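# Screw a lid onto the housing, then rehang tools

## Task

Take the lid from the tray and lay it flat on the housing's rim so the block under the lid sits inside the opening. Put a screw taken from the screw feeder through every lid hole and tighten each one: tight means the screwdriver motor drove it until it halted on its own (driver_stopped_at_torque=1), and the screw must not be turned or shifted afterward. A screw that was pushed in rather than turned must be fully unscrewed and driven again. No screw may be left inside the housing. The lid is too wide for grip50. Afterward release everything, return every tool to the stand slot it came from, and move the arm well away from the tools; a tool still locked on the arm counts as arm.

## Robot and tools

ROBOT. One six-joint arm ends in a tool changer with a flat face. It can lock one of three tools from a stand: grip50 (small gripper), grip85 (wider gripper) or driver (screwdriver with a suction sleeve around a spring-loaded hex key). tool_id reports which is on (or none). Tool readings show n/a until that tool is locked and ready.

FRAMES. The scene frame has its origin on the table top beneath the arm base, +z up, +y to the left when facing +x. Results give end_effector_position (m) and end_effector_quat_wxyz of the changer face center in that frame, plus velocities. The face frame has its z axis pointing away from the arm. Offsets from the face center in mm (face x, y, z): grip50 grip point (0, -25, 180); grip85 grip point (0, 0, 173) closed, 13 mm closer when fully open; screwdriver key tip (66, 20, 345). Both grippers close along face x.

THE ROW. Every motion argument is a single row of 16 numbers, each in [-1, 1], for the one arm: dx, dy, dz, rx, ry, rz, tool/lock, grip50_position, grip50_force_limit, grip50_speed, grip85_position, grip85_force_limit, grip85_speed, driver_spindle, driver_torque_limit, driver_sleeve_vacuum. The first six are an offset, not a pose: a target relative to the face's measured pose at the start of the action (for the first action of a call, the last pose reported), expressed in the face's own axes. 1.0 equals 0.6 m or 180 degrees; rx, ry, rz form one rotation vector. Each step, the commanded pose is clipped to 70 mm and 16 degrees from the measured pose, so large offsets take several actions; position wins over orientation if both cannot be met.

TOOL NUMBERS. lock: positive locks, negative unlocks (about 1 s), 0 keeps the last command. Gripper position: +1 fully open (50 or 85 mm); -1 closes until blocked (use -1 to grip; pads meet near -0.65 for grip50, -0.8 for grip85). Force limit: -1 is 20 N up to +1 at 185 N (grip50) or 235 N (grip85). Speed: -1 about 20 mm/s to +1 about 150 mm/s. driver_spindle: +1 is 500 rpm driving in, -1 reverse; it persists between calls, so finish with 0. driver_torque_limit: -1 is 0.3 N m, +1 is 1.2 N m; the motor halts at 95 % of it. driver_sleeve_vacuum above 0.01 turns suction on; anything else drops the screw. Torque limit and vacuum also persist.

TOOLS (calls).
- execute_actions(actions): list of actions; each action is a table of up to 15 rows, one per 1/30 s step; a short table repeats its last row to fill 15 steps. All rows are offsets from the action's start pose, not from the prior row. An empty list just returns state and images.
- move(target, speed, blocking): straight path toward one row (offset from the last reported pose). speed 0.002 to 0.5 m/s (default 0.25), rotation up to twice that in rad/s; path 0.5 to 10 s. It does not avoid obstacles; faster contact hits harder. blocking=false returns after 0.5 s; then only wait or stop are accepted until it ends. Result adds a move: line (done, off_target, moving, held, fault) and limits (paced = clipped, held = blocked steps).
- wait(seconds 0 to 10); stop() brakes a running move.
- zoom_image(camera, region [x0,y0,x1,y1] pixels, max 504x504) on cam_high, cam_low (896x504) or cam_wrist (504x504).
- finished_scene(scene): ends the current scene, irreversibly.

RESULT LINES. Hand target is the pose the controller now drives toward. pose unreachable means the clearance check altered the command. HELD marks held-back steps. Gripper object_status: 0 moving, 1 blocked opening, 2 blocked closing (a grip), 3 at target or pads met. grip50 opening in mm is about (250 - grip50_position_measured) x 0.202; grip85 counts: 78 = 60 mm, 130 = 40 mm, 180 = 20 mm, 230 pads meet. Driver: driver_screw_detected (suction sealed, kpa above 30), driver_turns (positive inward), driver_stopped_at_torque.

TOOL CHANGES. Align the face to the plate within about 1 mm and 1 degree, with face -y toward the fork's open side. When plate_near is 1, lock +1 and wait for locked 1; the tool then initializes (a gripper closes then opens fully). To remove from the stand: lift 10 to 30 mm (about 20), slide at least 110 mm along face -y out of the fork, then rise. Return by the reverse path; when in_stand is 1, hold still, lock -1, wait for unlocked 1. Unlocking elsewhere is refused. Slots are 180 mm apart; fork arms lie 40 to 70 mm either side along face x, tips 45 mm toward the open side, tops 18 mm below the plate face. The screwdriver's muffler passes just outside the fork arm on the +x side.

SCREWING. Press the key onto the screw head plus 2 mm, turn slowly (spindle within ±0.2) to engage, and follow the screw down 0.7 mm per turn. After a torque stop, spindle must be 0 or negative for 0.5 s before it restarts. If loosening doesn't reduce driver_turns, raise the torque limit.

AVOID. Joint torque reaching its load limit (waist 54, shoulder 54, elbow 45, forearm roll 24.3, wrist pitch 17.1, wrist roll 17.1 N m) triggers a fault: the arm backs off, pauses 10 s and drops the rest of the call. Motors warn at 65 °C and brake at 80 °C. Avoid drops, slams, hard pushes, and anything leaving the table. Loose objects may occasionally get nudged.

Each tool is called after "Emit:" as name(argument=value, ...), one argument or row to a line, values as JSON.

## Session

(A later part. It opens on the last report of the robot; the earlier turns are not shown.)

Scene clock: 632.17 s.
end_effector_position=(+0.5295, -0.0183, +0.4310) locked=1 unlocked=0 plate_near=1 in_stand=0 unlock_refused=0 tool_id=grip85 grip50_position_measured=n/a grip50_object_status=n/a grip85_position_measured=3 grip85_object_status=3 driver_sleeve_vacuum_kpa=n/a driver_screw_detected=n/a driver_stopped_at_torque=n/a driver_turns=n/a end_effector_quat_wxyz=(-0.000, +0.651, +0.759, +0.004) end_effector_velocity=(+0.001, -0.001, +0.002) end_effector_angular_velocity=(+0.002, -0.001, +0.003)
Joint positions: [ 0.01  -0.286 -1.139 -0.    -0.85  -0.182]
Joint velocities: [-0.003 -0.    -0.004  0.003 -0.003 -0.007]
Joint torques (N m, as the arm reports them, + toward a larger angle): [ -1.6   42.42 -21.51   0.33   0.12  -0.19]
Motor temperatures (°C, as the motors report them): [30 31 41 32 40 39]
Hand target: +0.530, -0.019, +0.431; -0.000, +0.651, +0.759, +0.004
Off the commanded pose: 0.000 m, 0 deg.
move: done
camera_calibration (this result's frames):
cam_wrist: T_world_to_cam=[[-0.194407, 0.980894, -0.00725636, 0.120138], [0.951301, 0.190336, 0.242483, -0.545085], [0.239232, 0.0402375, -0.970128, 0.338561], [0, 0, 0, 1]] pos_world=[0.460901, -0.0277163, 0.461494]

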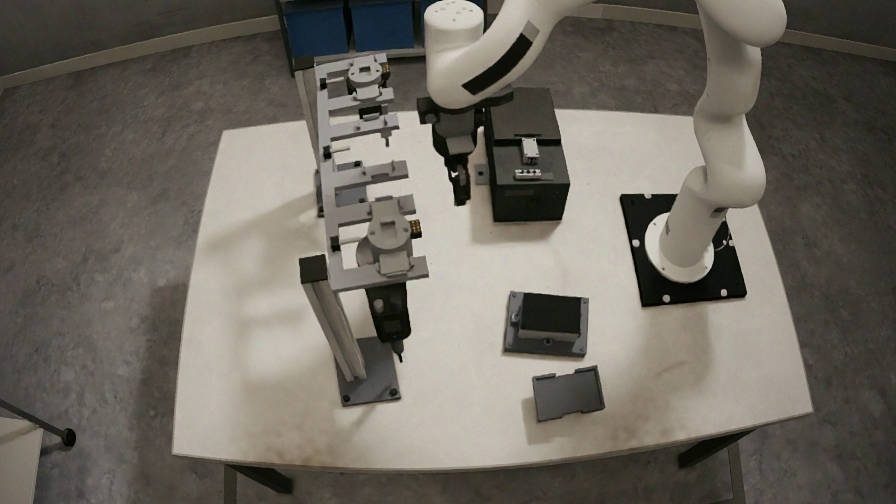

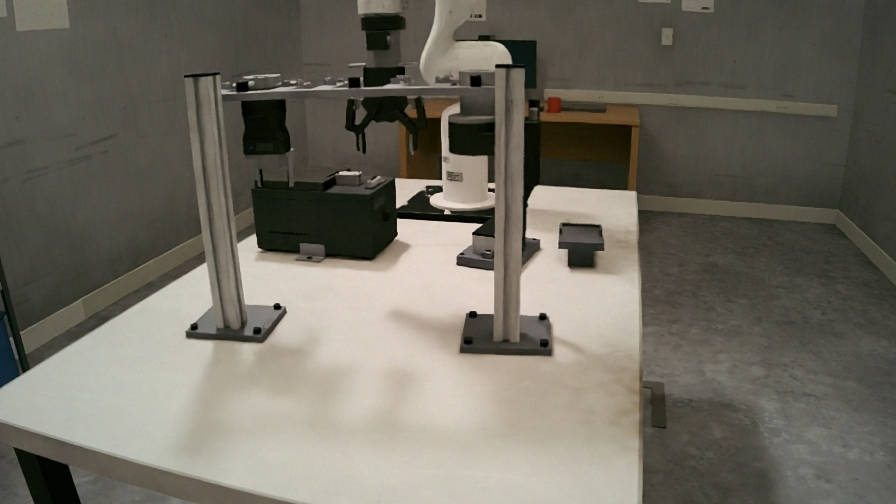

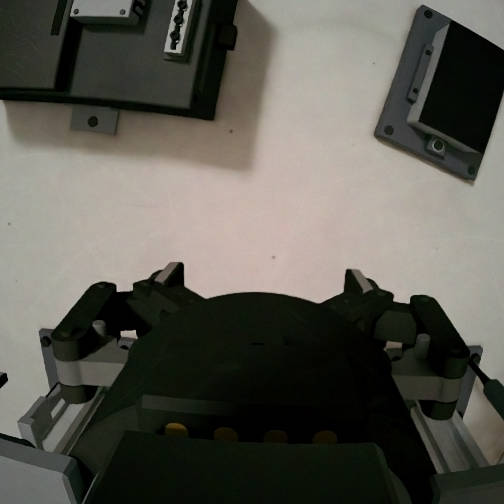

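Emit:
move(
  target=[0,0.2195,-0.0017,0,0,0,0,0,0,0,1,0,0,0,0,0],
  speed=0.05,
)

Emit:
execute_actions(
  actions=[
    [[0,0,0.017,0,0,0,0,0,0,0,1,0,0,0,0,0]],
    [[0,0,0.01,0,0,0,0,0,0,0,1,0,0,0,0,0]],
    [[0,0,0.004,0,0,0,0,0,0,0,1,0,0,0,0,0]],
  ],
)

Scene clock: 641.43 s.
end_effector_position=(+0.6595, +0.0015, +0.4325) locked=1 unlocked=0 plate_near=1 in_stand=0 unlock_refused=0 tool_id=grip85 grip50_position_measured=n/a grip50_object_status=n/a grip85_position_measured=3 grip85_object_status=3 driver_sleeve_vacuum_kpa=n/a driver_screw_detected=n/a driver_stopped_at_torque=n/a driver_turns=n/a end_effector_quat_wxyz=(-0.000, +0.651, +0.759, +0.004) end_effector_velocity=(+0.001, -0.001, +0.000) end_effector_angular_velocity=(+0.000, -0.001, -0.002)
Joint positions: [ 0.046 -0.605 -1.586 -0.    -0.978 -0.147]
Joint velocities: [-0.001 -0.003 -0.005  0.    -0.001  0.   ]
Joint torques (N m, as the arm reports them, + toward a larger angle): [ -1.87  60.26 -22.1    0.33   0.01  -0.32]
Motor temperatures (°C, as the motors report them): [30 31 41 32 40 39]
Hand target: +0.660, +0.002, +0.433; -0.000, +0.651, +0.759, +0.004
Off the commanded pose: 0.000 m, 0 deg.
move: done
camera_calibration (this result's frames):
cam_wrist: T_world_to_cam=[[-0.19457, 0.980863, -0.00705887, 0.125983], [0.951297, 0.19045, 0.24241, -0.672931], [0.239116, 0.0404508, -0.970148, 0.308221], [0, 0, 0, 1]] pos_world=[0.590969, -0.0078801, 0.463035]

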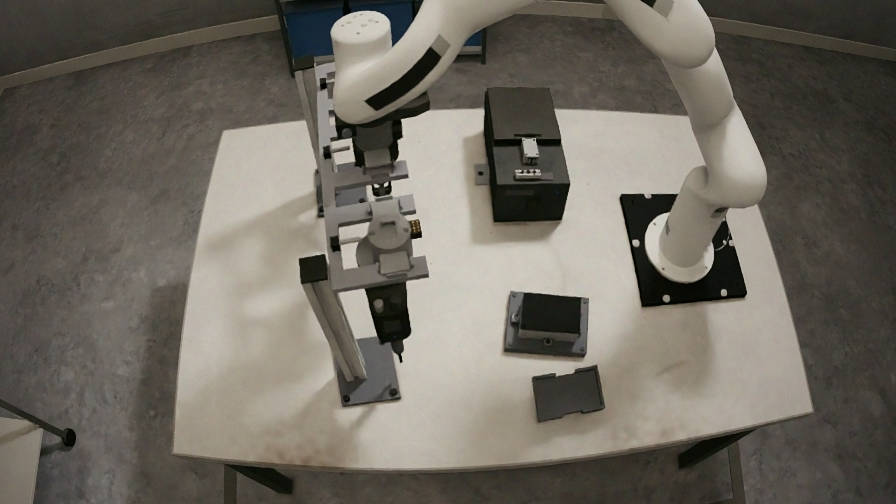

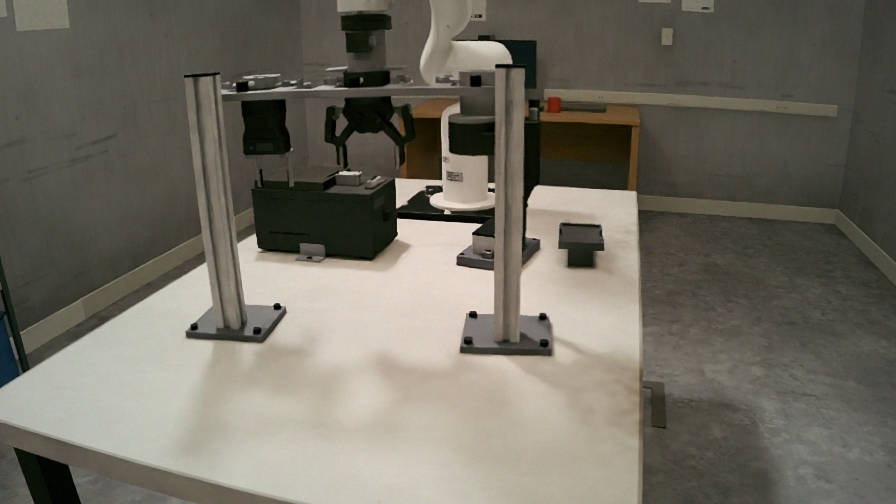

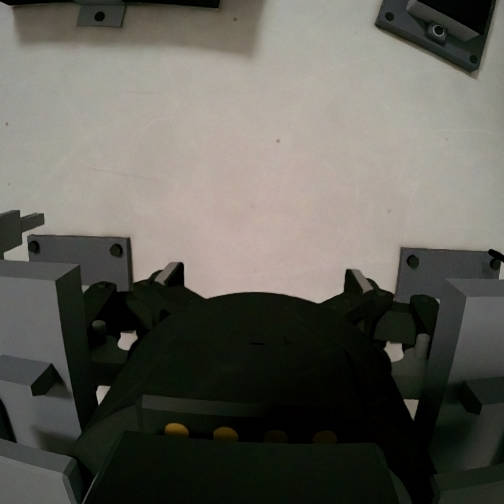

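Scene clock: 642.93 s.
end_effector_position=(+0.6596, +0.0016, +0.4142) locked=1 unlocked=0 plate_near=1 in_stand=1 unlock_refused=0 tool_id=grip85 grip50_position_measured=n/a grip50_object_status=n/a grip85_position_measured=3 grip85_object_status=3 driver_sleeve_vacuum_kpa=n/a driver_screw_detected=n/a driver_stopped_at_torque=n/a driver_turns=n/a end_effector_quat_wxyz=(-0.000, +0.651, +0.759, +0.004) end_effector_velocity=(-0.000, +0.000, -0.000) end_effector_angular_velocity=(+0.000, +0.001, -0.001)
Joint positions: [ 0.046 -0.619 -1.564 -0.    -0.942 -0.147]
Joint velocities: [ 0.    -0.    -0.     0.    -0.001  0.001]
Joint torques (N m, as the arm reports them, + toward a larger angle): [ -1.47  61.06 -22.49   0.26   0.01  -0.21]
Motor temperatures (°C, as the motors report them): [30 31 41 32 40 39]
Hand target: +0.660, +0.002, +0.414; -0.000, +0.651, +0.759, +0.004
Off the commanded pose: 0.000 m, 0 deg.
Step readings (end_effector_position; steps 1 to 15: 1st action; 16 to 30: 2nd action; 31 to 45: 3rd action):
0: (+0.6595, +0.0015, +0.4325)
1: (+0.6596, +0.0015, +0.4325)
2: (+0.6597, +0.0015, +0.4318)
4: (+0.6596, +0.0015, +0.4269)
8: (+0.6593, +0.0016, +0.4223)
15: (+0.6596, +0.0016, +0.4224)
16: (+0.6596, +0.0016, +0.4224)
17: (+0.6597, +0.0016, +0.4219)
19: (+0.6597, +0.0016, +0.4190)
23: (+0.6595, +0.0016, +0.4164)
30: (+0.6596, +0.0016, +0.4165)
31: (+0.6596, +0.0016, +0.4165)
32: (+0.6597, +0.0016, +0.4163)
34: (+0.6597, +0.0016, +0.4151)
38: (+0.6596, +0.0016, +0.4141)
45: end_effector_position above
camera_calibration (this result's frames):
cam_wrist: T_world_to_cam=[[-0.194514, 0.980874, -0.00715345, 0.125802], [0.951225, 0.190404, 0.242731, -0.668677], [0.23945, 0.0404099, -0.970067, 0.290111], [0, 0, 0, 1]] pos_world=[0.591065, -0.0078, 0.444636]

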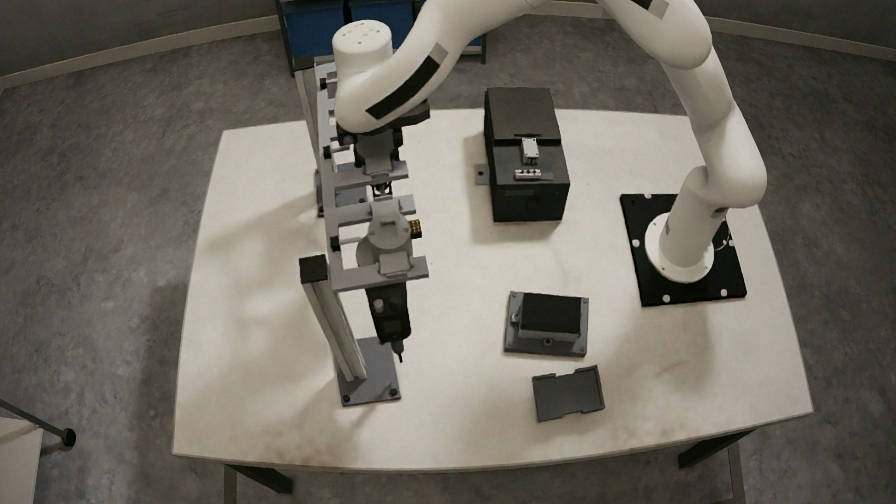

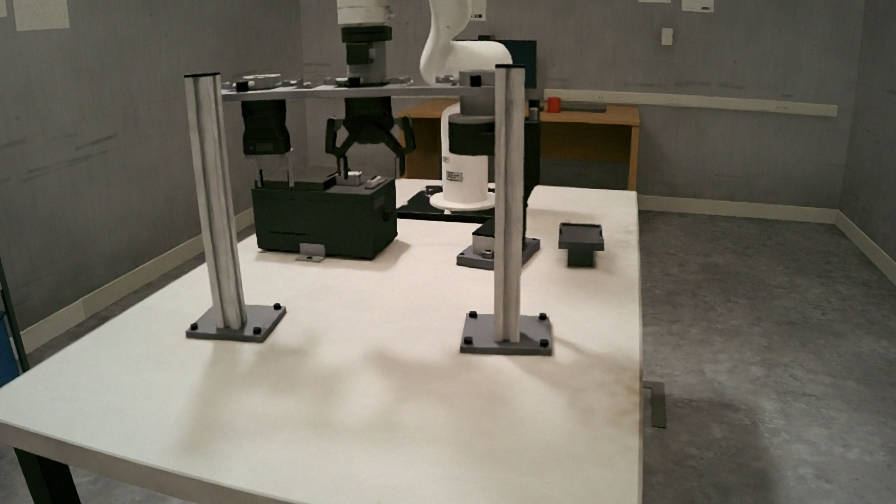

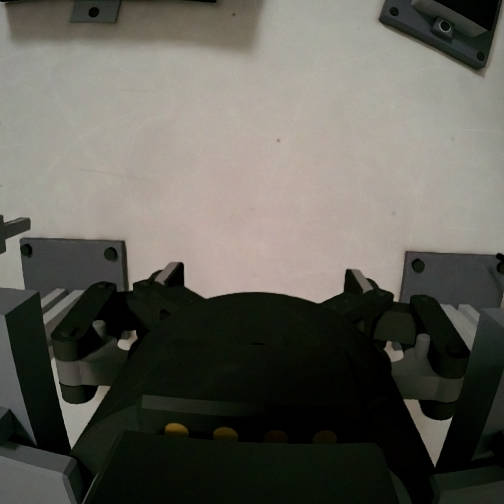

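Emit:
execute_actions(
  actions=[
    [[0,0,0.0025,0,0,0,0,0,0,0,1,0,0,0,0,0]],
    [[0,0,0,0,0,0,-1,0,0,0,1,0,0,0,0,0]],
    [[0,0,0,0,0,0,-1,0,0,0,1,0,0,0,0,0]],
    [[0,0,0,0,0,0,-1,0,0,0,1,0,0,0,0,0]],
  ],
)

Scene clock: 651.20 s.
end_effector_position=(+0.6598, +0.0016, +0.4131) locked=0 unlocked=1 plate_near=0 in_stand=1 unlock_refused=0 tool_id=none grip50_position_measured=n/a grip50_object_status=n/a grip85_position_measured=n/a grip85_object_status=n/a driver_sleeve_vacuum_kpa=n/a driver_screw_detected=n/a driver_stopped_at_torque=n/a driver_turns=n/a end_effector_quat_wxyz=(+0.000, +0.651, +0.759, +0.004) end_effector_velocity=(-0.000, -0.000, -0.000) end_effector_angular_velocity=(-0.000, +0.002, -0.001)
Joint positions: [ 0.046 -0.619 -1.563 -0.    -0.939 -0.147]
Joint velocities: [-0.    -0.     0.    -0.    -0.002  0.   ]
Joint torques (N m, as the arm reports them, + toward a larger angle): [ -1.8   49.65 -17.81   0.15   0.06  -0.23]
Motor temperatures (°C, as the motors report them): [30 32 41 32 40 39]
Hand target: +0.660, +0.002, +0.413; +0.000, +0.651, +0.759, +0.004
Off the commanded pose: 0.000 m, 0 deg.
Step readings (end_effector_position; steps 1 to 15: 1st action; 16 to 30: 2nd action; 31 to 45: 3rd action; 46 to 60: 4th action):
0: (+0.6596, +0.0016, +0.4141)
1: (+0.6596, +0.0016, +0.4141)
2: (+0.6597, +0.0016, +0.4140)
4: (+0.6597, +0.0016, +0.4133)
8: (+0.6596, +0.0016, +0.4126)
15: (+0.6596, +0.0016, +0.4127)
16: (+0.6595, +0.0016, +0.4122)
17: (+0.6595, +0.0016, +0.4121)
19: (+0.6595, +0.0016, +0.4121)
23: (+0.6595, +0.0016, +0.4123)
30: (+0.6598, +0.0016, +0.4130)
31: (+0.6598, +0.0016, +0.4131)
32: (+0.6598, +0.0016, +0.4132)
34: (+0.6598, +0.0016, +0.4133)
38: (+0.6598, +0.0016, +0.4132)
45: (+0.6598, +0.0016, +0.4131)
46: (+0.6598, +0.0016, +0.4131)
47: (+0.6598, +0.0016, +0.4131)
49: (+0.6598, +0.0016, +0.4131)
53: (+0.6598, +0.0016, +0.4131)
60: end_effector_position above
camera_calibration (this result's frames):
cam_wrist: T_world_to_cam=[[-0.194471, 0.980881, -0.00726107, 0.125826], [0.951048, 0.190358, 0.243457, -0.668724], [0.240185, 0.0404397, -0.969884, 0.28848], [0, 0, 0, 1]] pos_world=[0.59117, -0.0077897, 0.443512]

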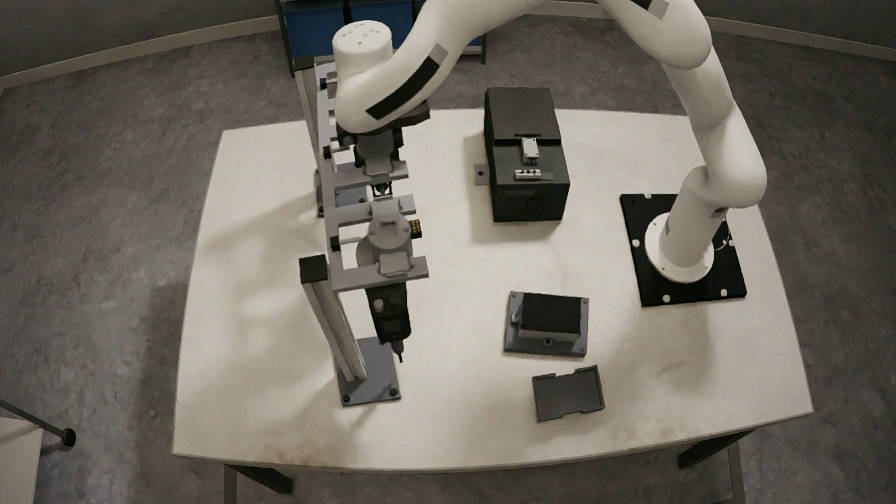

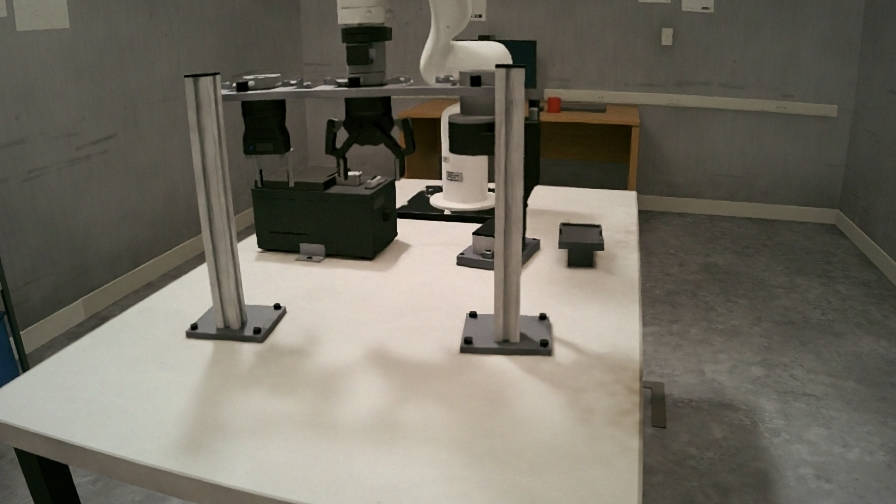

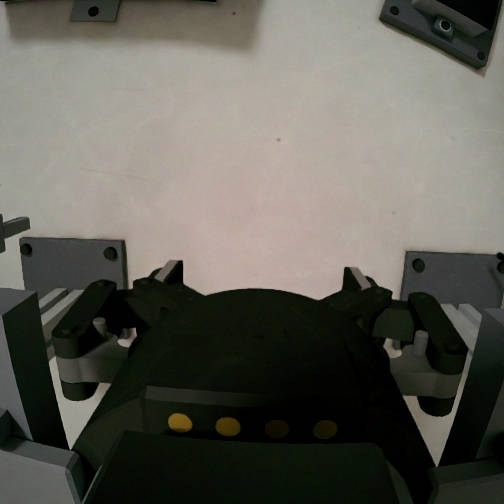

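Unlocked. Lift and go over the driver plate.

Emit:
execute_actions(
  actions=[
    [[0,0,-0.03,0,0,0,0,0,0,0,0,0,0,0,0,0]],
    [[0,0,-0.05,0,0,0,0,0,0,0,0,0,0,0,0,0]],
    [[0.1,0,0,0,0,0,0,0,0,0,0,0,0,0,0,0]],
    [[0.1,0,0,0,0,0,0,0,0,0,0,0,0,0,0,0]],
    [[0.1,0,0,0,0,0,0,0,0,0,0,0,0,0,0,0]],
    [[0,0,0,0,0,0,0,0,0,0,0,0,0,0,0,0]],
  ],
)

Scene clock: 661.83 s.
end_effector_position=(+0.6325, +0.1783, +0.4612) locked=0 unlocked=1 plate_near=0 in_stand=0 unlock_refused=0 tool_id=none grip50_position_measured=n/a grip50_object_status=n/a grip85_position_measured=n/a grip85_object_status=n/a driver_sleeve_vacuum_kpa=n/a driver_screw_detected=n/a driver_stopped_at_torque=n/a driver_turns=n/a end_effector_quat_wxyz=(-0.000, +0.651, +0.759, +0.004) end_effector_velocity=(-0.000, -0.000, +0.000) end_effector_angular_velocity=(-0.001, +0.001, -0.001)
Joint positions: [ 0.318 -0.584 -1.617 -0.001 -1.03   0.127]
Joint velocities: [-0.     0.    -0.    -0.001 -0.002  0.001]
Joint torques (N m, as the arm reports them, + toward a larger angle): [ -0.97  48.34 -17.76   0.19   0.01  -0.2 ]
Motor temperatures (°C, as the motors report them): [30 32 41 32 40 39]
Hand target: +0.632, +0.178, +0.461; -0.000, +0.651, +0.759, +0.004
Off the commanded pose: 0.000 m, 0 deg.
Step readings (end_effector_position; steps 1 to 15: 1st action; 16 to 30: 2nd action; 31 to 45: 3rd action; 46 to 60: 4th action; 61 to 75: 5th action; 76 to 90: 6th action):
0: (+0.6598, +0.0016, +0.4131)
1: (+0.6598, +0.0016, +0.4131)
2: (+0.6596, +0.0016, +0.4142)
4: (+0.6595, +0.0016, +0.4227)
8: (+0.6599, +0.0015, +0.4309)
15: (+0.6597, +0.0015, +0.4309)
16: (+0.6597, +0.0015, +0.4309)
17: (+0.6595, +0.0015, +0.4322)
19: (+0.6592, +0.0015, +0.4450)
23: (+0.6597, +0.0014, +0.4606)
30: (+0.6595, +0.0014, +0.4606)
31: (+0.6595, +0.0014, +0.4606)
32: (+0.6593, +0.0031, +0.4606)
34: (+0.6556, +0.0256, +0.4604)
38: (+0.6504, +0.0576, +0.4609)
45: (+0.6505, +0.0604, +0.4608)
46: (+0.6504, +0.0604, +0.4608)
47: (+0.6502, +0.0621, +0.4608)
49: (+0.6464, +0.0845, +0.4608)
53: (+0.6410, +0.1166, +0.4611)
60: (+0.6414, +0.1193, +0.4610)
61: (+0.6414, +0.1194, +0.4610)
62: (+0.6412, +0.1211, +0.4610)
64: (+0.6373, +0.1434, +0.4612)
68: (+0.6316, +0.1755, +0.4613)
75: (+0.6324, +0.1783, +0.4612)
76: (+0.6325, +0.1783, +0.4612)
77: (+0.6325, +0.1783, +0.4612)
79: (+0.6325, +0.1782, +0.4612)
83: (+0.6325, +0.1782, +0.4612)
90: end_effector_position above
camera_calibration (this result's frames):
cam_wrist: T_world_to_cam=[[-0.193867, 0.981005, -0.00665178, -0.0531037], [0.95146, 0.189672, 0.242382, -0.687738], [0.23904, 0.040661, -0.970158, 0.335411], [0, 0, 0, 1]] pos_world=[0.563884, 0.168901, 0.491744]

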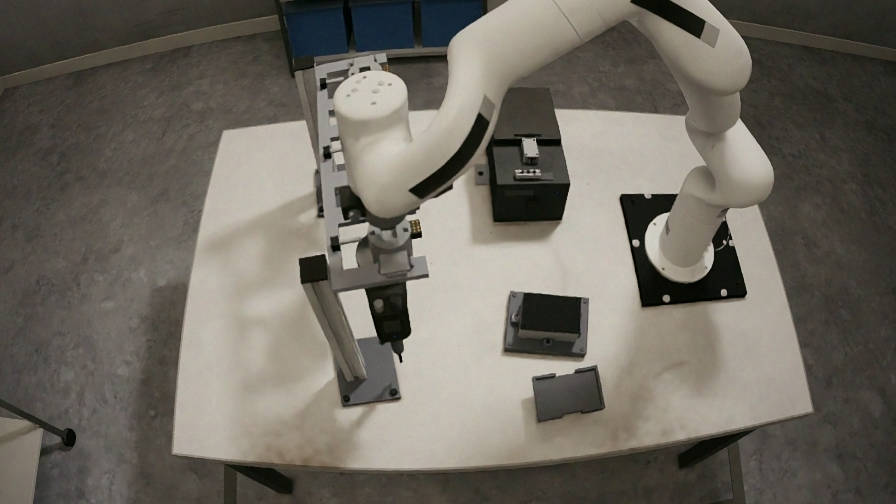

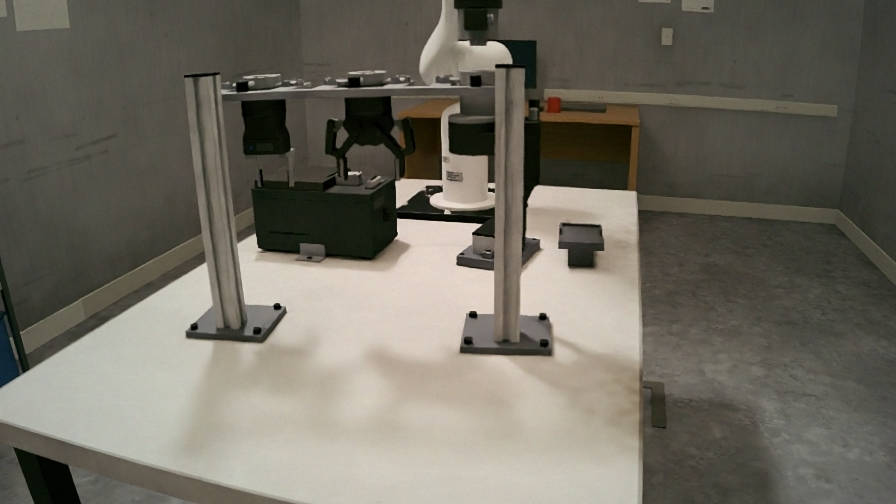

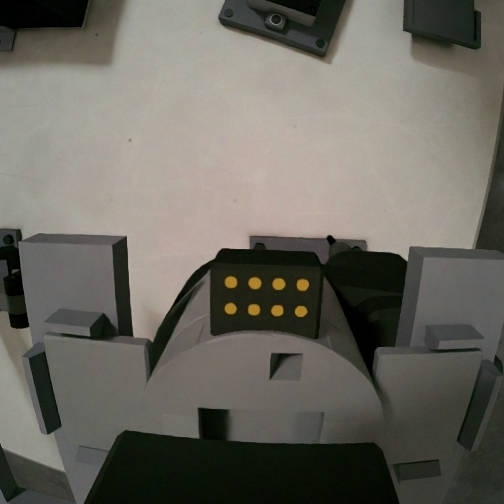

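Emit:
execute_actions(
  actions=[
    [[0.002,0,0.04,0,0,0,0,0,0,0,0,0,0,0,0,0]],
    [[0,0,0.018,0,0,0,0,0,0,0,0,0,0,0,0,0]],
    [[0,0,0,0,0,0,0,0,0,0,0,0,0,0,0,0]],
  ],
)

Scene clock: 681.43 s.
end_effector_position=(+0.6325, +0.1796, +0.4268) locked=0 unlocked=1 plate_near=0 in_stand=0 unlock_refused=0 tool_id=none grip50_position_measured=n/a grip50_object_status=n/a grip85_position_measured=n/a grip85_object_status=n/a driver_sleeve_vacuum_kpa=n/a driver_screw_detected=n/a driver_stopped_at_torque=n/a driver_turns=n/a end_effector_quat_wxyz=(-0.000, +0.651, +0.759, +0.004) end_effector_velocity=(+0.000, -0.001, -0.000) end_effector_angular_velocity=(-0.000, +0.000, -0.001)
Joint positions: [ 0.32  -0.606 -1.572 -0.001 -0.962  0.129]
Joint velocities: [-0.001  0.     0.    -0.    -0.     0.   ]
Joint torques (N m, as the arm reports them, + toward a larger angle): [ -0.7   48.66 -17.8    0.27  -0.03  -0.19]
Motor temperatures (°C, as the motors report them): [30 32 41 32 40 39]
Hand target: +0.632, +0.180, +0.427; -0.000, +0.651, +0.759, +0.004
Off the commanded pose: 0.000 m, 0 deg.
Step readings (end_effector_position; steps 1 to 15: 1st action; 16 to 30: 2nd action; 31 to 45: 3rd action):
0: (+0.6324, +0.1783, +0.4612)
1: (+0.6324, +0.1783, +0.4612)
2: (+0.6326, +0.1784, +0.4601)
4: (+0.6324, +0.1790, +0.4493)
8: (+0.6319, +0.1794, +0.4375)
15: (+0.6324, +0.1796, +0.4375)
16: (+0.6324, +0.1796, +0.4374)
17: (+0.6325, +0.1796, +0.4366)
19: (+0.6324, +0.1796, +0.4314)
23: (+0.6323, +0.1796, +0.4268)
30: (+0.6325, +0.1796, +0.4268)
31: (+0.6325, +0.1796, +0.4268)
32: (+0.6325, +0.1796, +0.4268)
34: (+0.6325, +0.1796, +0.4268)
38: (+0.6325, +0.1796, +0.4268)
45: end_effector_position above
camera_calibration (this result's frames):
cam_wrist: T_world_to_cam=[[-0.193756, 0.981027, -0.006662, -0.0547221], [0.951364, 0.189547, 0.242856, -0.679772], [0.239511, 0.0407169, -0.970039, 0.30157], [0, 0, 0, 1]] pos_world=[0.563878, 0.170254, 0.457257]

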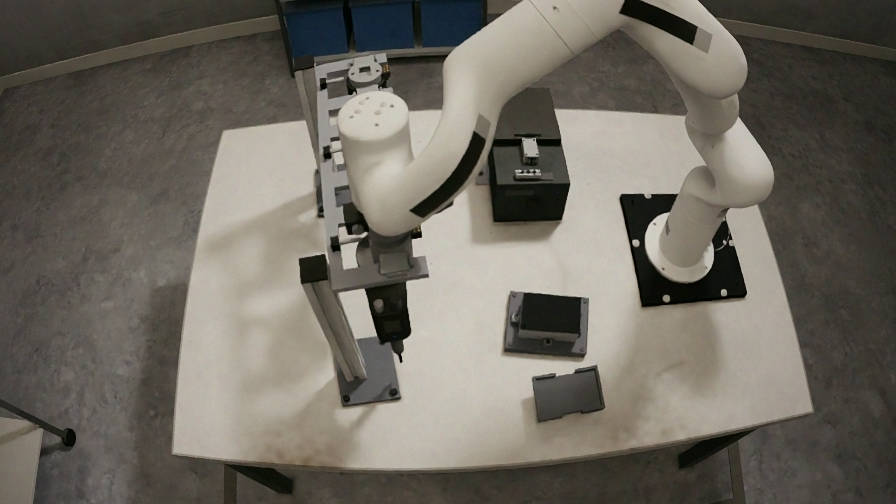

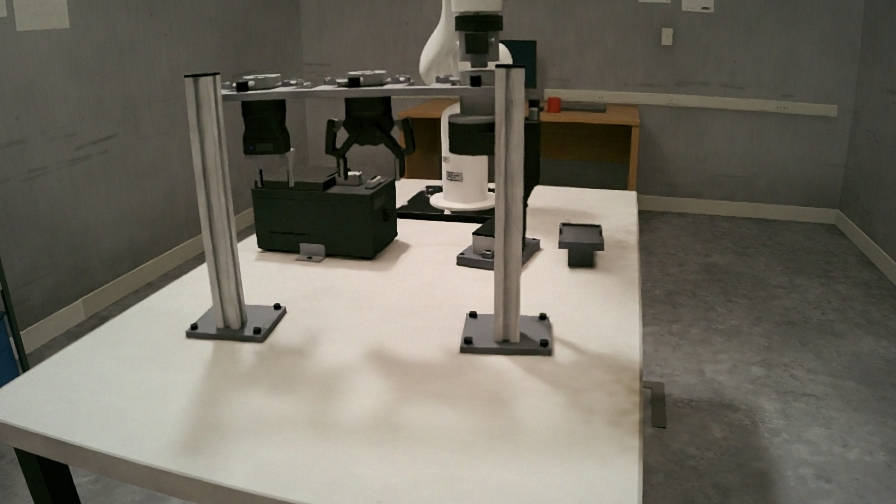

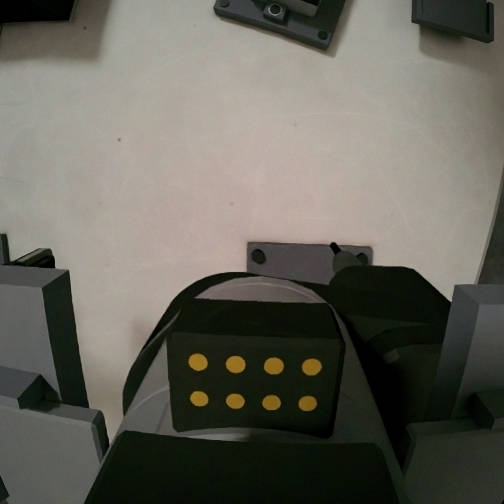

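Emit:
execute_actions(
  actions=[
    [[0,0,0.014,0,0,0,0,0,0,0,0,0,0,0,0,0]],
    [[0,0,0.006,0,0,0,0,0,0,0,0,0,0,0,0,0]],
    [[0,0,0.003,0,0,0,0,0,0,0,0,0,0,0,0,0]],
    [[0,0,0.0015,0,0,0,0,0,0,0,0,0,0,0,0,0]],
  ],
)

Scene clock: 690.47 s.
end_effector_position=(+0.6325, +0.1797, +0.4122) locked=0 unlocked=1 plate_near=1 in_stand=1 unlock_refused=0 tool_id=none grip50_position_measured=n/a grip50_object_status=n/a grip85_position_measured=n/a grip85_object_status=n/a driver_sleeve_vacuum_kpa=n/a driver_screw_detected=n/a driver_stopped_at_torque=n/a driver_turns=n/a end_effector_quat_wxyz=(-0.000, +0.651, +0.759, +0.004) end_effector_velocity=(+0.001, -0.000, +0.001) end_effector_angular_velocity=(+0.001, -0.002, -0.001)
Joint positions: [ 0.32  -0.617 -1.555 -0.001 -0.934  0.129]
Joint velocities: [-0.001 -0.    -0.001  0.001  0.001 -0.   ]
Joint torques (N m, as the arm reports them, + toward a larger angle): [ -2.03  48.98 -18.24  -0.02   0.38  -0.28]
Motor temperatures (°C, as the motors report them): [30 32 41 32 40 39]
Hand target: +0.633, +0.180, +0.412; -0.000, +0.651, +0.759, +0.004
Off the commanded pose: 0.000 m, 0 deg.
Step readings (end_effector_position; steps 1 to 15: 1st action; 16 to 30: 2nd action; 31 to 45: 3rd action; 46 to 60: 4th action):
0: (+0.6325, +0.1796, +0.4268)
1: (+0.6325, +0.1796, +0.4268)
2: (+0.6326, +0.1796, +0.4261)
4: (+0.6325, +0.1796, +0.4219)
8: (+0.6324, +0.1796, +0.4185)
15: (+0.6325, +0.1797, +0.4185)
16: (+0.6325, +0.1797, +0.4184)
17: (+0.6326, +0.1797, +0.4181)
19: (+0.6325, +0.1797, +0.4163)
23: (+0.6325, +0.1797, +0.4149)
30: (+0.6325, +0.1797, +0.4149)
31: (+0.6325, +0.1797, +0.4149)
32: (+0.6326, +0.1797, +0.4147)
34: (+0.6325, +0.1797, +0.4138)
38: (+0.6325, +0.1797, +0.4131)
45: (+0.6325, +0.1797, +0.4131)
46: (+0.6325, +0.1797, +0.4131)
47: (+0.6326, +0.1797, +0.4130)
49: (+0.6325, +0.1797, +0.4126)
53: (+0.6325, +0.1797, +0.4122)
60: end_effector_position above
camera_calibration (this result's frames):
cam_wrist: T_world_to_cam=[[-0.193729, 0.981032, -0.00668588, -0.0548833], [0.951374, 0.189528, 0.242832, -0.676285], [0.239493, 0.0406829, -0.970045, 0.28747], [0, 0, 0, 1]] pos_world=[0.56392, 0.170322, 0.442715]

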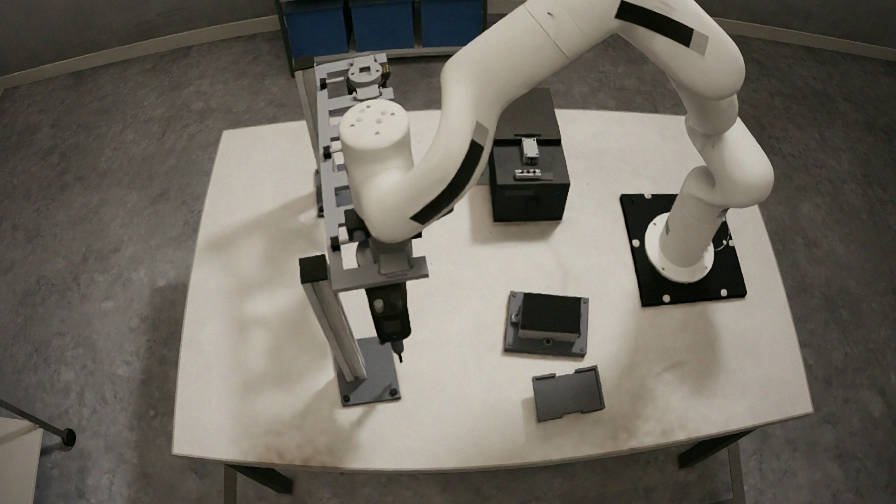

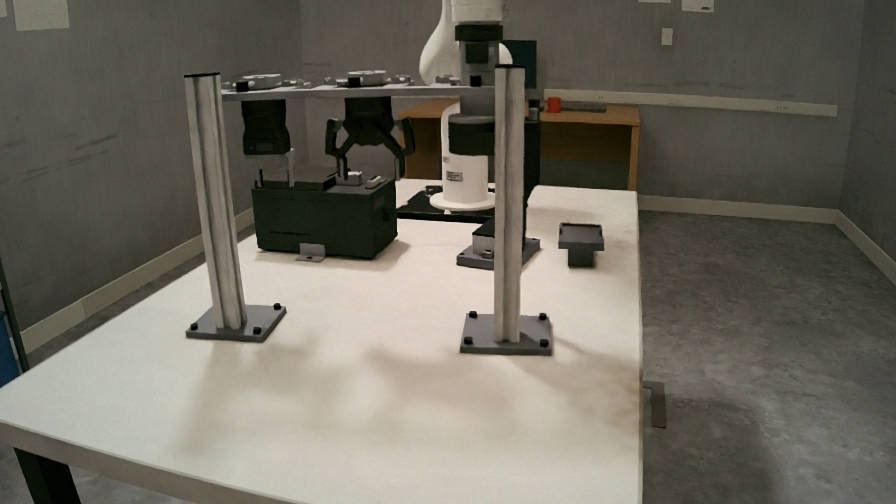

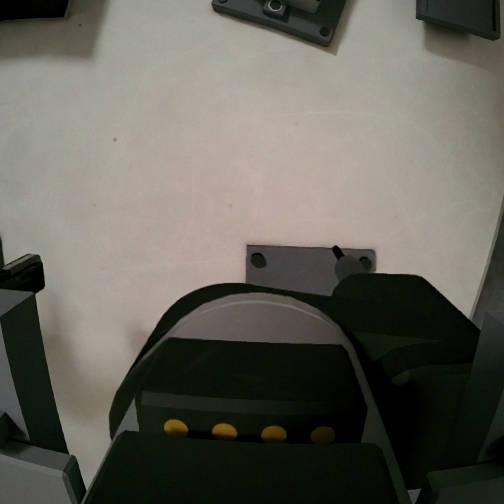

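Emit:
execute_actions(
  actions=[
    [[0,0,0,0,0,0,1,0,0,0,0,0,0,0,0,-1]],
    [[0,0,0,0,0,0,1,0,0,0,0,0,0,0,0,-1]],
    [[0,0,0,0,0,0,1,0,0,0,0,0,0,0,0,-1]],
    [[0,0,-0.033,0,0,0,0,0,0,0,0,0,0,0,0,-1]],
  ],
)

Scene clock: 698.20 s.
end_effector_position=(+0.6324, +0.1797, +0.4320) locked=1 unlocked=0 plate_near=1 in_stand=0 unlock_refused=0 tool_id=driver grip50_position_measured=n/a grip50_object_status=n/a grip85_position_measured=n/a grip85_object_status=n/a driver_sleeve_vacuum_kpa=0 driver_screw_detected=0 driver_stopped_at_torque=0 driver_turns=0.00 end_effector_quat_wxyz=(-0.000, +0.651, +0.759, +0.004) end_effector_velocity=(+0.001, +0.000, +0.002) end_effector_angular_velocity=(+0.002, -0.003, -0.001)
Joint positions: [ 0.32  -0.602 -1.578 -0.001 -0.972  0.129]
Joint velocities: [ 0.     0.001 -0.003  0.001 -0.001  0.001]
Joint torques (N m, as the arm reports them, + toward a larger angle): [ -1.24  70.1  -26.     1.06   0.45  -0.35]
Motor temperatures (°C, as the motors report them): [30 32 41 32 40 39]
Hand target: +0.633, +0.180, +0.432; -0.000, +0.651, +0.759, +0.004
Off the commanded pose: 0.000 m, 0 deg.
Step readings (end_effector_position; steps 1 to 15: 1st action; 16 to 30: 2nd action; 31 to 45: 3rd action; 46 to 60: 4th action):
0: (+0.6326, +0.1797, +0.4122)
1: (+0.6326, +0.1797, +0.4122)
2: (+0.6326, +0.1797, +0.4122)
4: (+0.6326, +0.1797, +0.4122)
8: (+0.6325, +0.1797, +0.4122)
15: (+0.6325, +0.1797, +0.4122)
16: (+0.6325, +0.1797, +0.4122)
17: (+0.6325, +0.1796, +0.4122)
19: (+0.6324, +0.1796, +0.4120)
23: (+0.6324, +0.1796, +0.4120)
30: (+0.6326, +0.1798, +0.4125)
31: (+0.6326, +0.1798, +0.4125)
32: (+0.6326, +0.1798, +0.4125)
34: (+0.6326, +0.1798, +0.4125)
38: (+0.6326, +0.1798, +0.4125)
45: (+0.6326, +0.1798, +0.4125)
46: (+0.6326, +0.1798, +0.4125)
47: (+0.6325, +0.1797, +0.4136)
49: (+0.6319, +0.1795, +0.4221)
53: (+0.6330, +0.1798, +0.4329)
60: end_effector_position above
camera_calibration (this result's frames):
cam_wrist: T_world_to_cam=[[-0.193484, 0.981083, -0.00633087, -0.0550569], [0.951356, 0.189191, 0.243165, -0.681103], [0.239762, 0.0410257, -0.969964, 0.306406], [0, 0, 0, 1]] pos_world=[0.563854, 0.170303, 0.462475]

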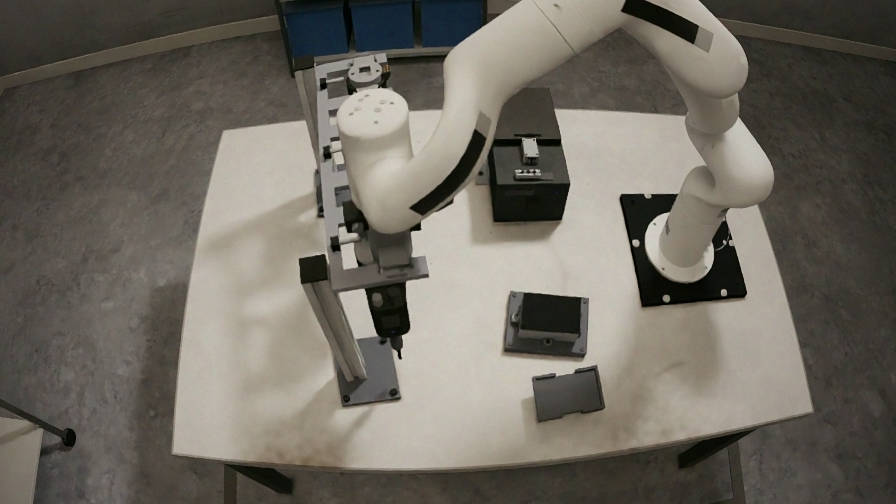

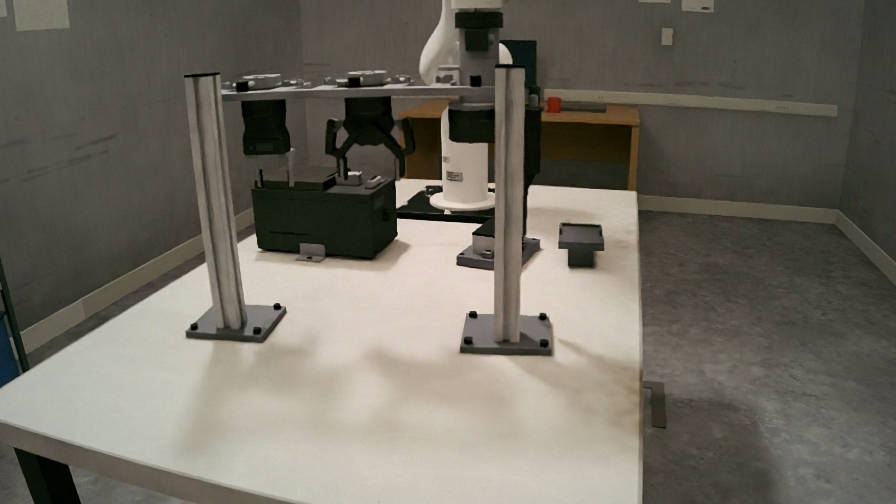

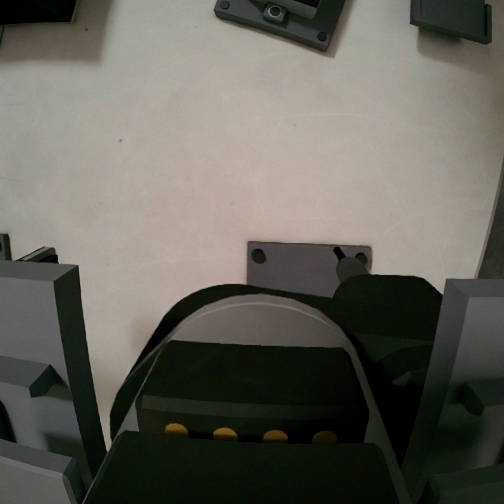

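Emit:
move(
  target=[0,-0.225,0,0,0,0,0,0,0,0,0,0,0,0,-1,-1],
  speed=0.08,
)

Scene clock: 703.43 s.
end_effector_position=(+0.4992, +0.1595, +0.4314) locked=1 unlocked=0 plate_near=1 in_stand=0 unlock_refused=0 tool_id=driver grip50_position_measured=n/a grip50_object_status=n/a grip85_position_measured=n/a grip85_object_status=n/a driver_sleeve_vacuum_kpa=0 driver_screw_detected=0 driver_stopped_at_torque=0 driver_turns=0.00 end_effector_quat_wxyz=(-0.000, +0.652, +0.759, +0.004) end_effector_velocity=(-0.001, -0.000, -0.001) end_effector_angular_velocity=(-0.001, +0.003, -0.000)
Joint positions: [ 0.354 -0.274 -1.123 -0.001 -0.844  0.163]
Joint velocities: [ 0.     0.002  0.004 -0.    -0.001  0.001]
Joint torques (N m, as the arm reports them, + toward a larger angle): [ -1.42  50.03 -24.94   0.79   0.55  -0.21]
Motor temperatures (°C, as the motors report them): [30 32 41 32 40 39]
Hand target: +0.499, +0.159, +0.431; -0.000, +0.651, +0.759, +0.004
Off the commanded pose: 0.000 m, 0 deg.
move: done
camera_calibration (this result's frames):
cam_wrist: T_world_to_cam=[[-0.193264, 0.981126, -0.00636796, -0.06115], [0.95131, 0.188971, 0.243516, -0.550426], [0.240123, 0.041005, -0.969876, 0.338352], [0, 0, 0, 1]] pos_world=[0.430562, 0.150137, 0.461808]

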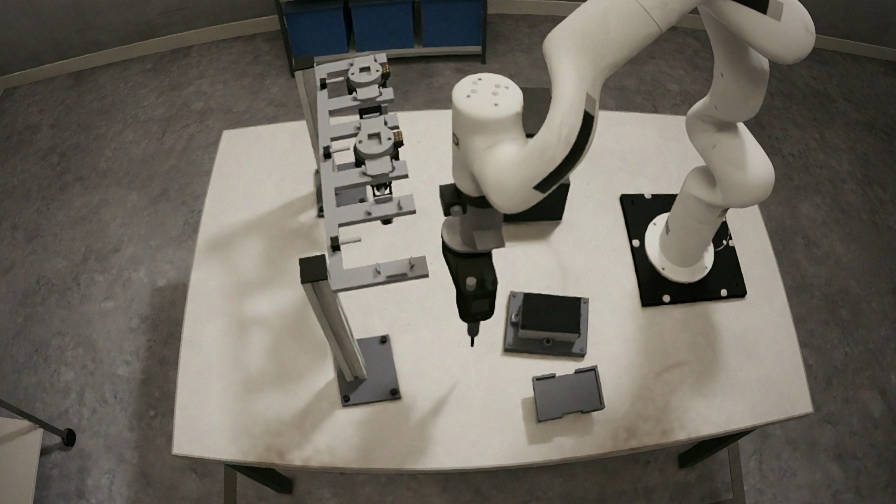

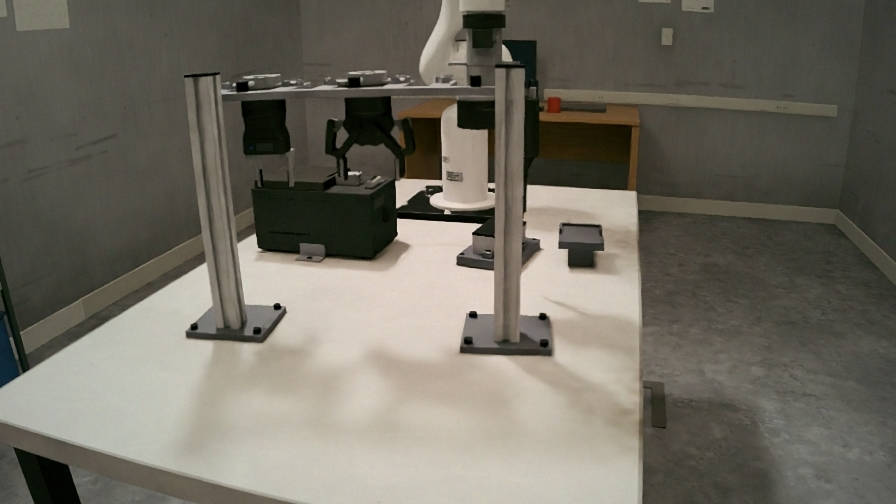

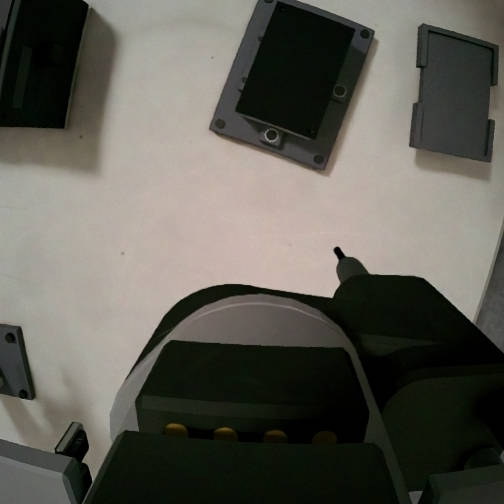

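Emit:
move(
  target=[-0.4795,-0.3623,-0.231,0,0,0.0972,0,0,0,0,0,0,0,0,-1,-1],
  speed=0.25,
)

Scene clock: 736.87 s.
end_effector_position=(+0.3269, -0.1580, +0.5674) locked=1 unlocked=0 plate_near=1 in_stand=0 unlock_refused=0 tool_id=driver grip50_position_measured=n/a grip50_object_status=n/a grip85_position_measured=n/a grip85_object_status=n/a driver_sleeve_vacuum_kpa=0 driver_screw_detected=0 driver_stopped_at_torque=0 driver_turns=0.00 end_effector_quat_wxyz=(-0.000, +0.759, +0.651, +0.004) end_effector_velocity=(-0.000, -0.001, +0.001) end_effector_angular_velocity=(-0.001, -0.002, +0.001)
Joint positions: [-0.403  0.23  -0.924  0.002 -1.15  -0.291]
Joint velocities: [-0.003  0.001 -0.003  0.    -0.001 -0.004]
Joint torques (N m, as the arm reports them, + toward a larger angle): [ -0.8   20.37 -26.66   0.93   0.15  -0.27]
Motor temperatures (°C, as the motors report them): [30 32 42 32 40 39]
Hand target: +0.327, -0.158, +0.568; -0.000, +0.759, +0.651, +0.004
Off the commanded pose: 0.001 m, 0 deg.
move: done
camera_calibration (this result's frames):
cam_wrist: T_world_to_cam=[[0.109852, 0.993934, -0.00525972, 0.120236], [0.964451, -0.105311, 0.242371, -0.409831], [0.240347, -0.0316976, -0.970169, 0.513254], [0, 0, 0, 1]] pos_world=[0.258695, -0.146397, 0.597907]

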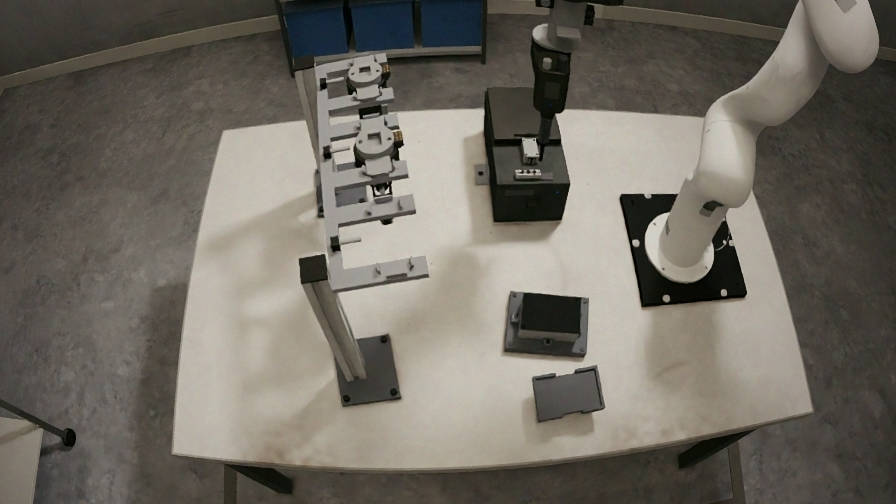

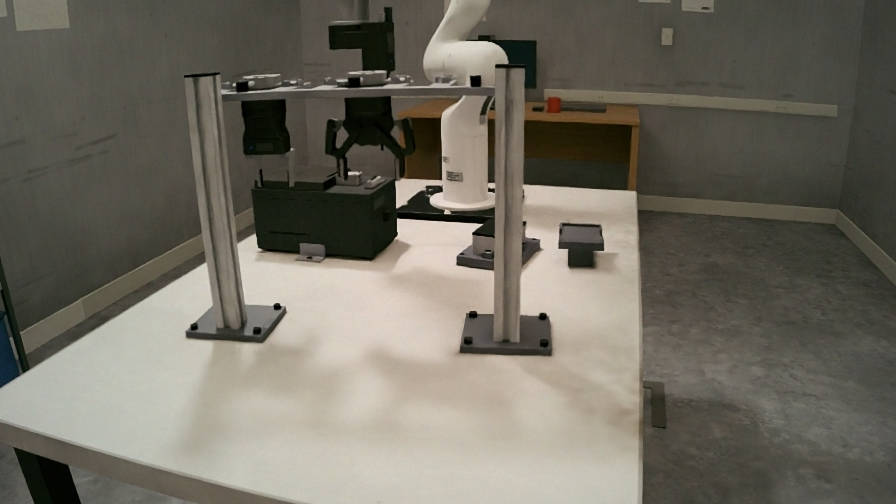

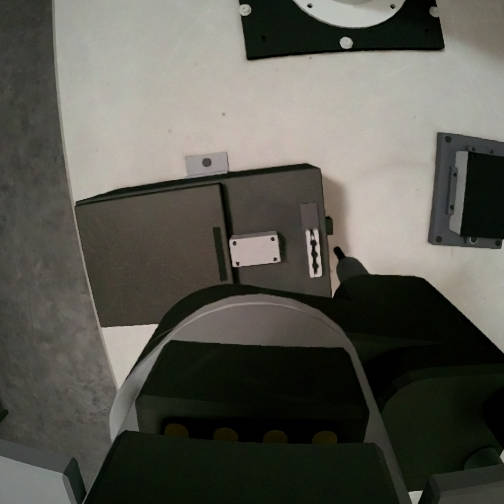

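Emit:
zoom_image(
  camera="cam_wrist",
  region=[280,190,380,290],
)

Region (280, 190, 380, 290) of cam_wrist's 504x504 image, scaled by 5.040, with more detail than that image has.

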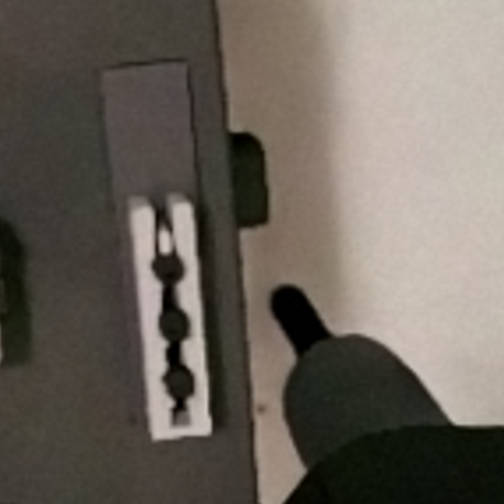

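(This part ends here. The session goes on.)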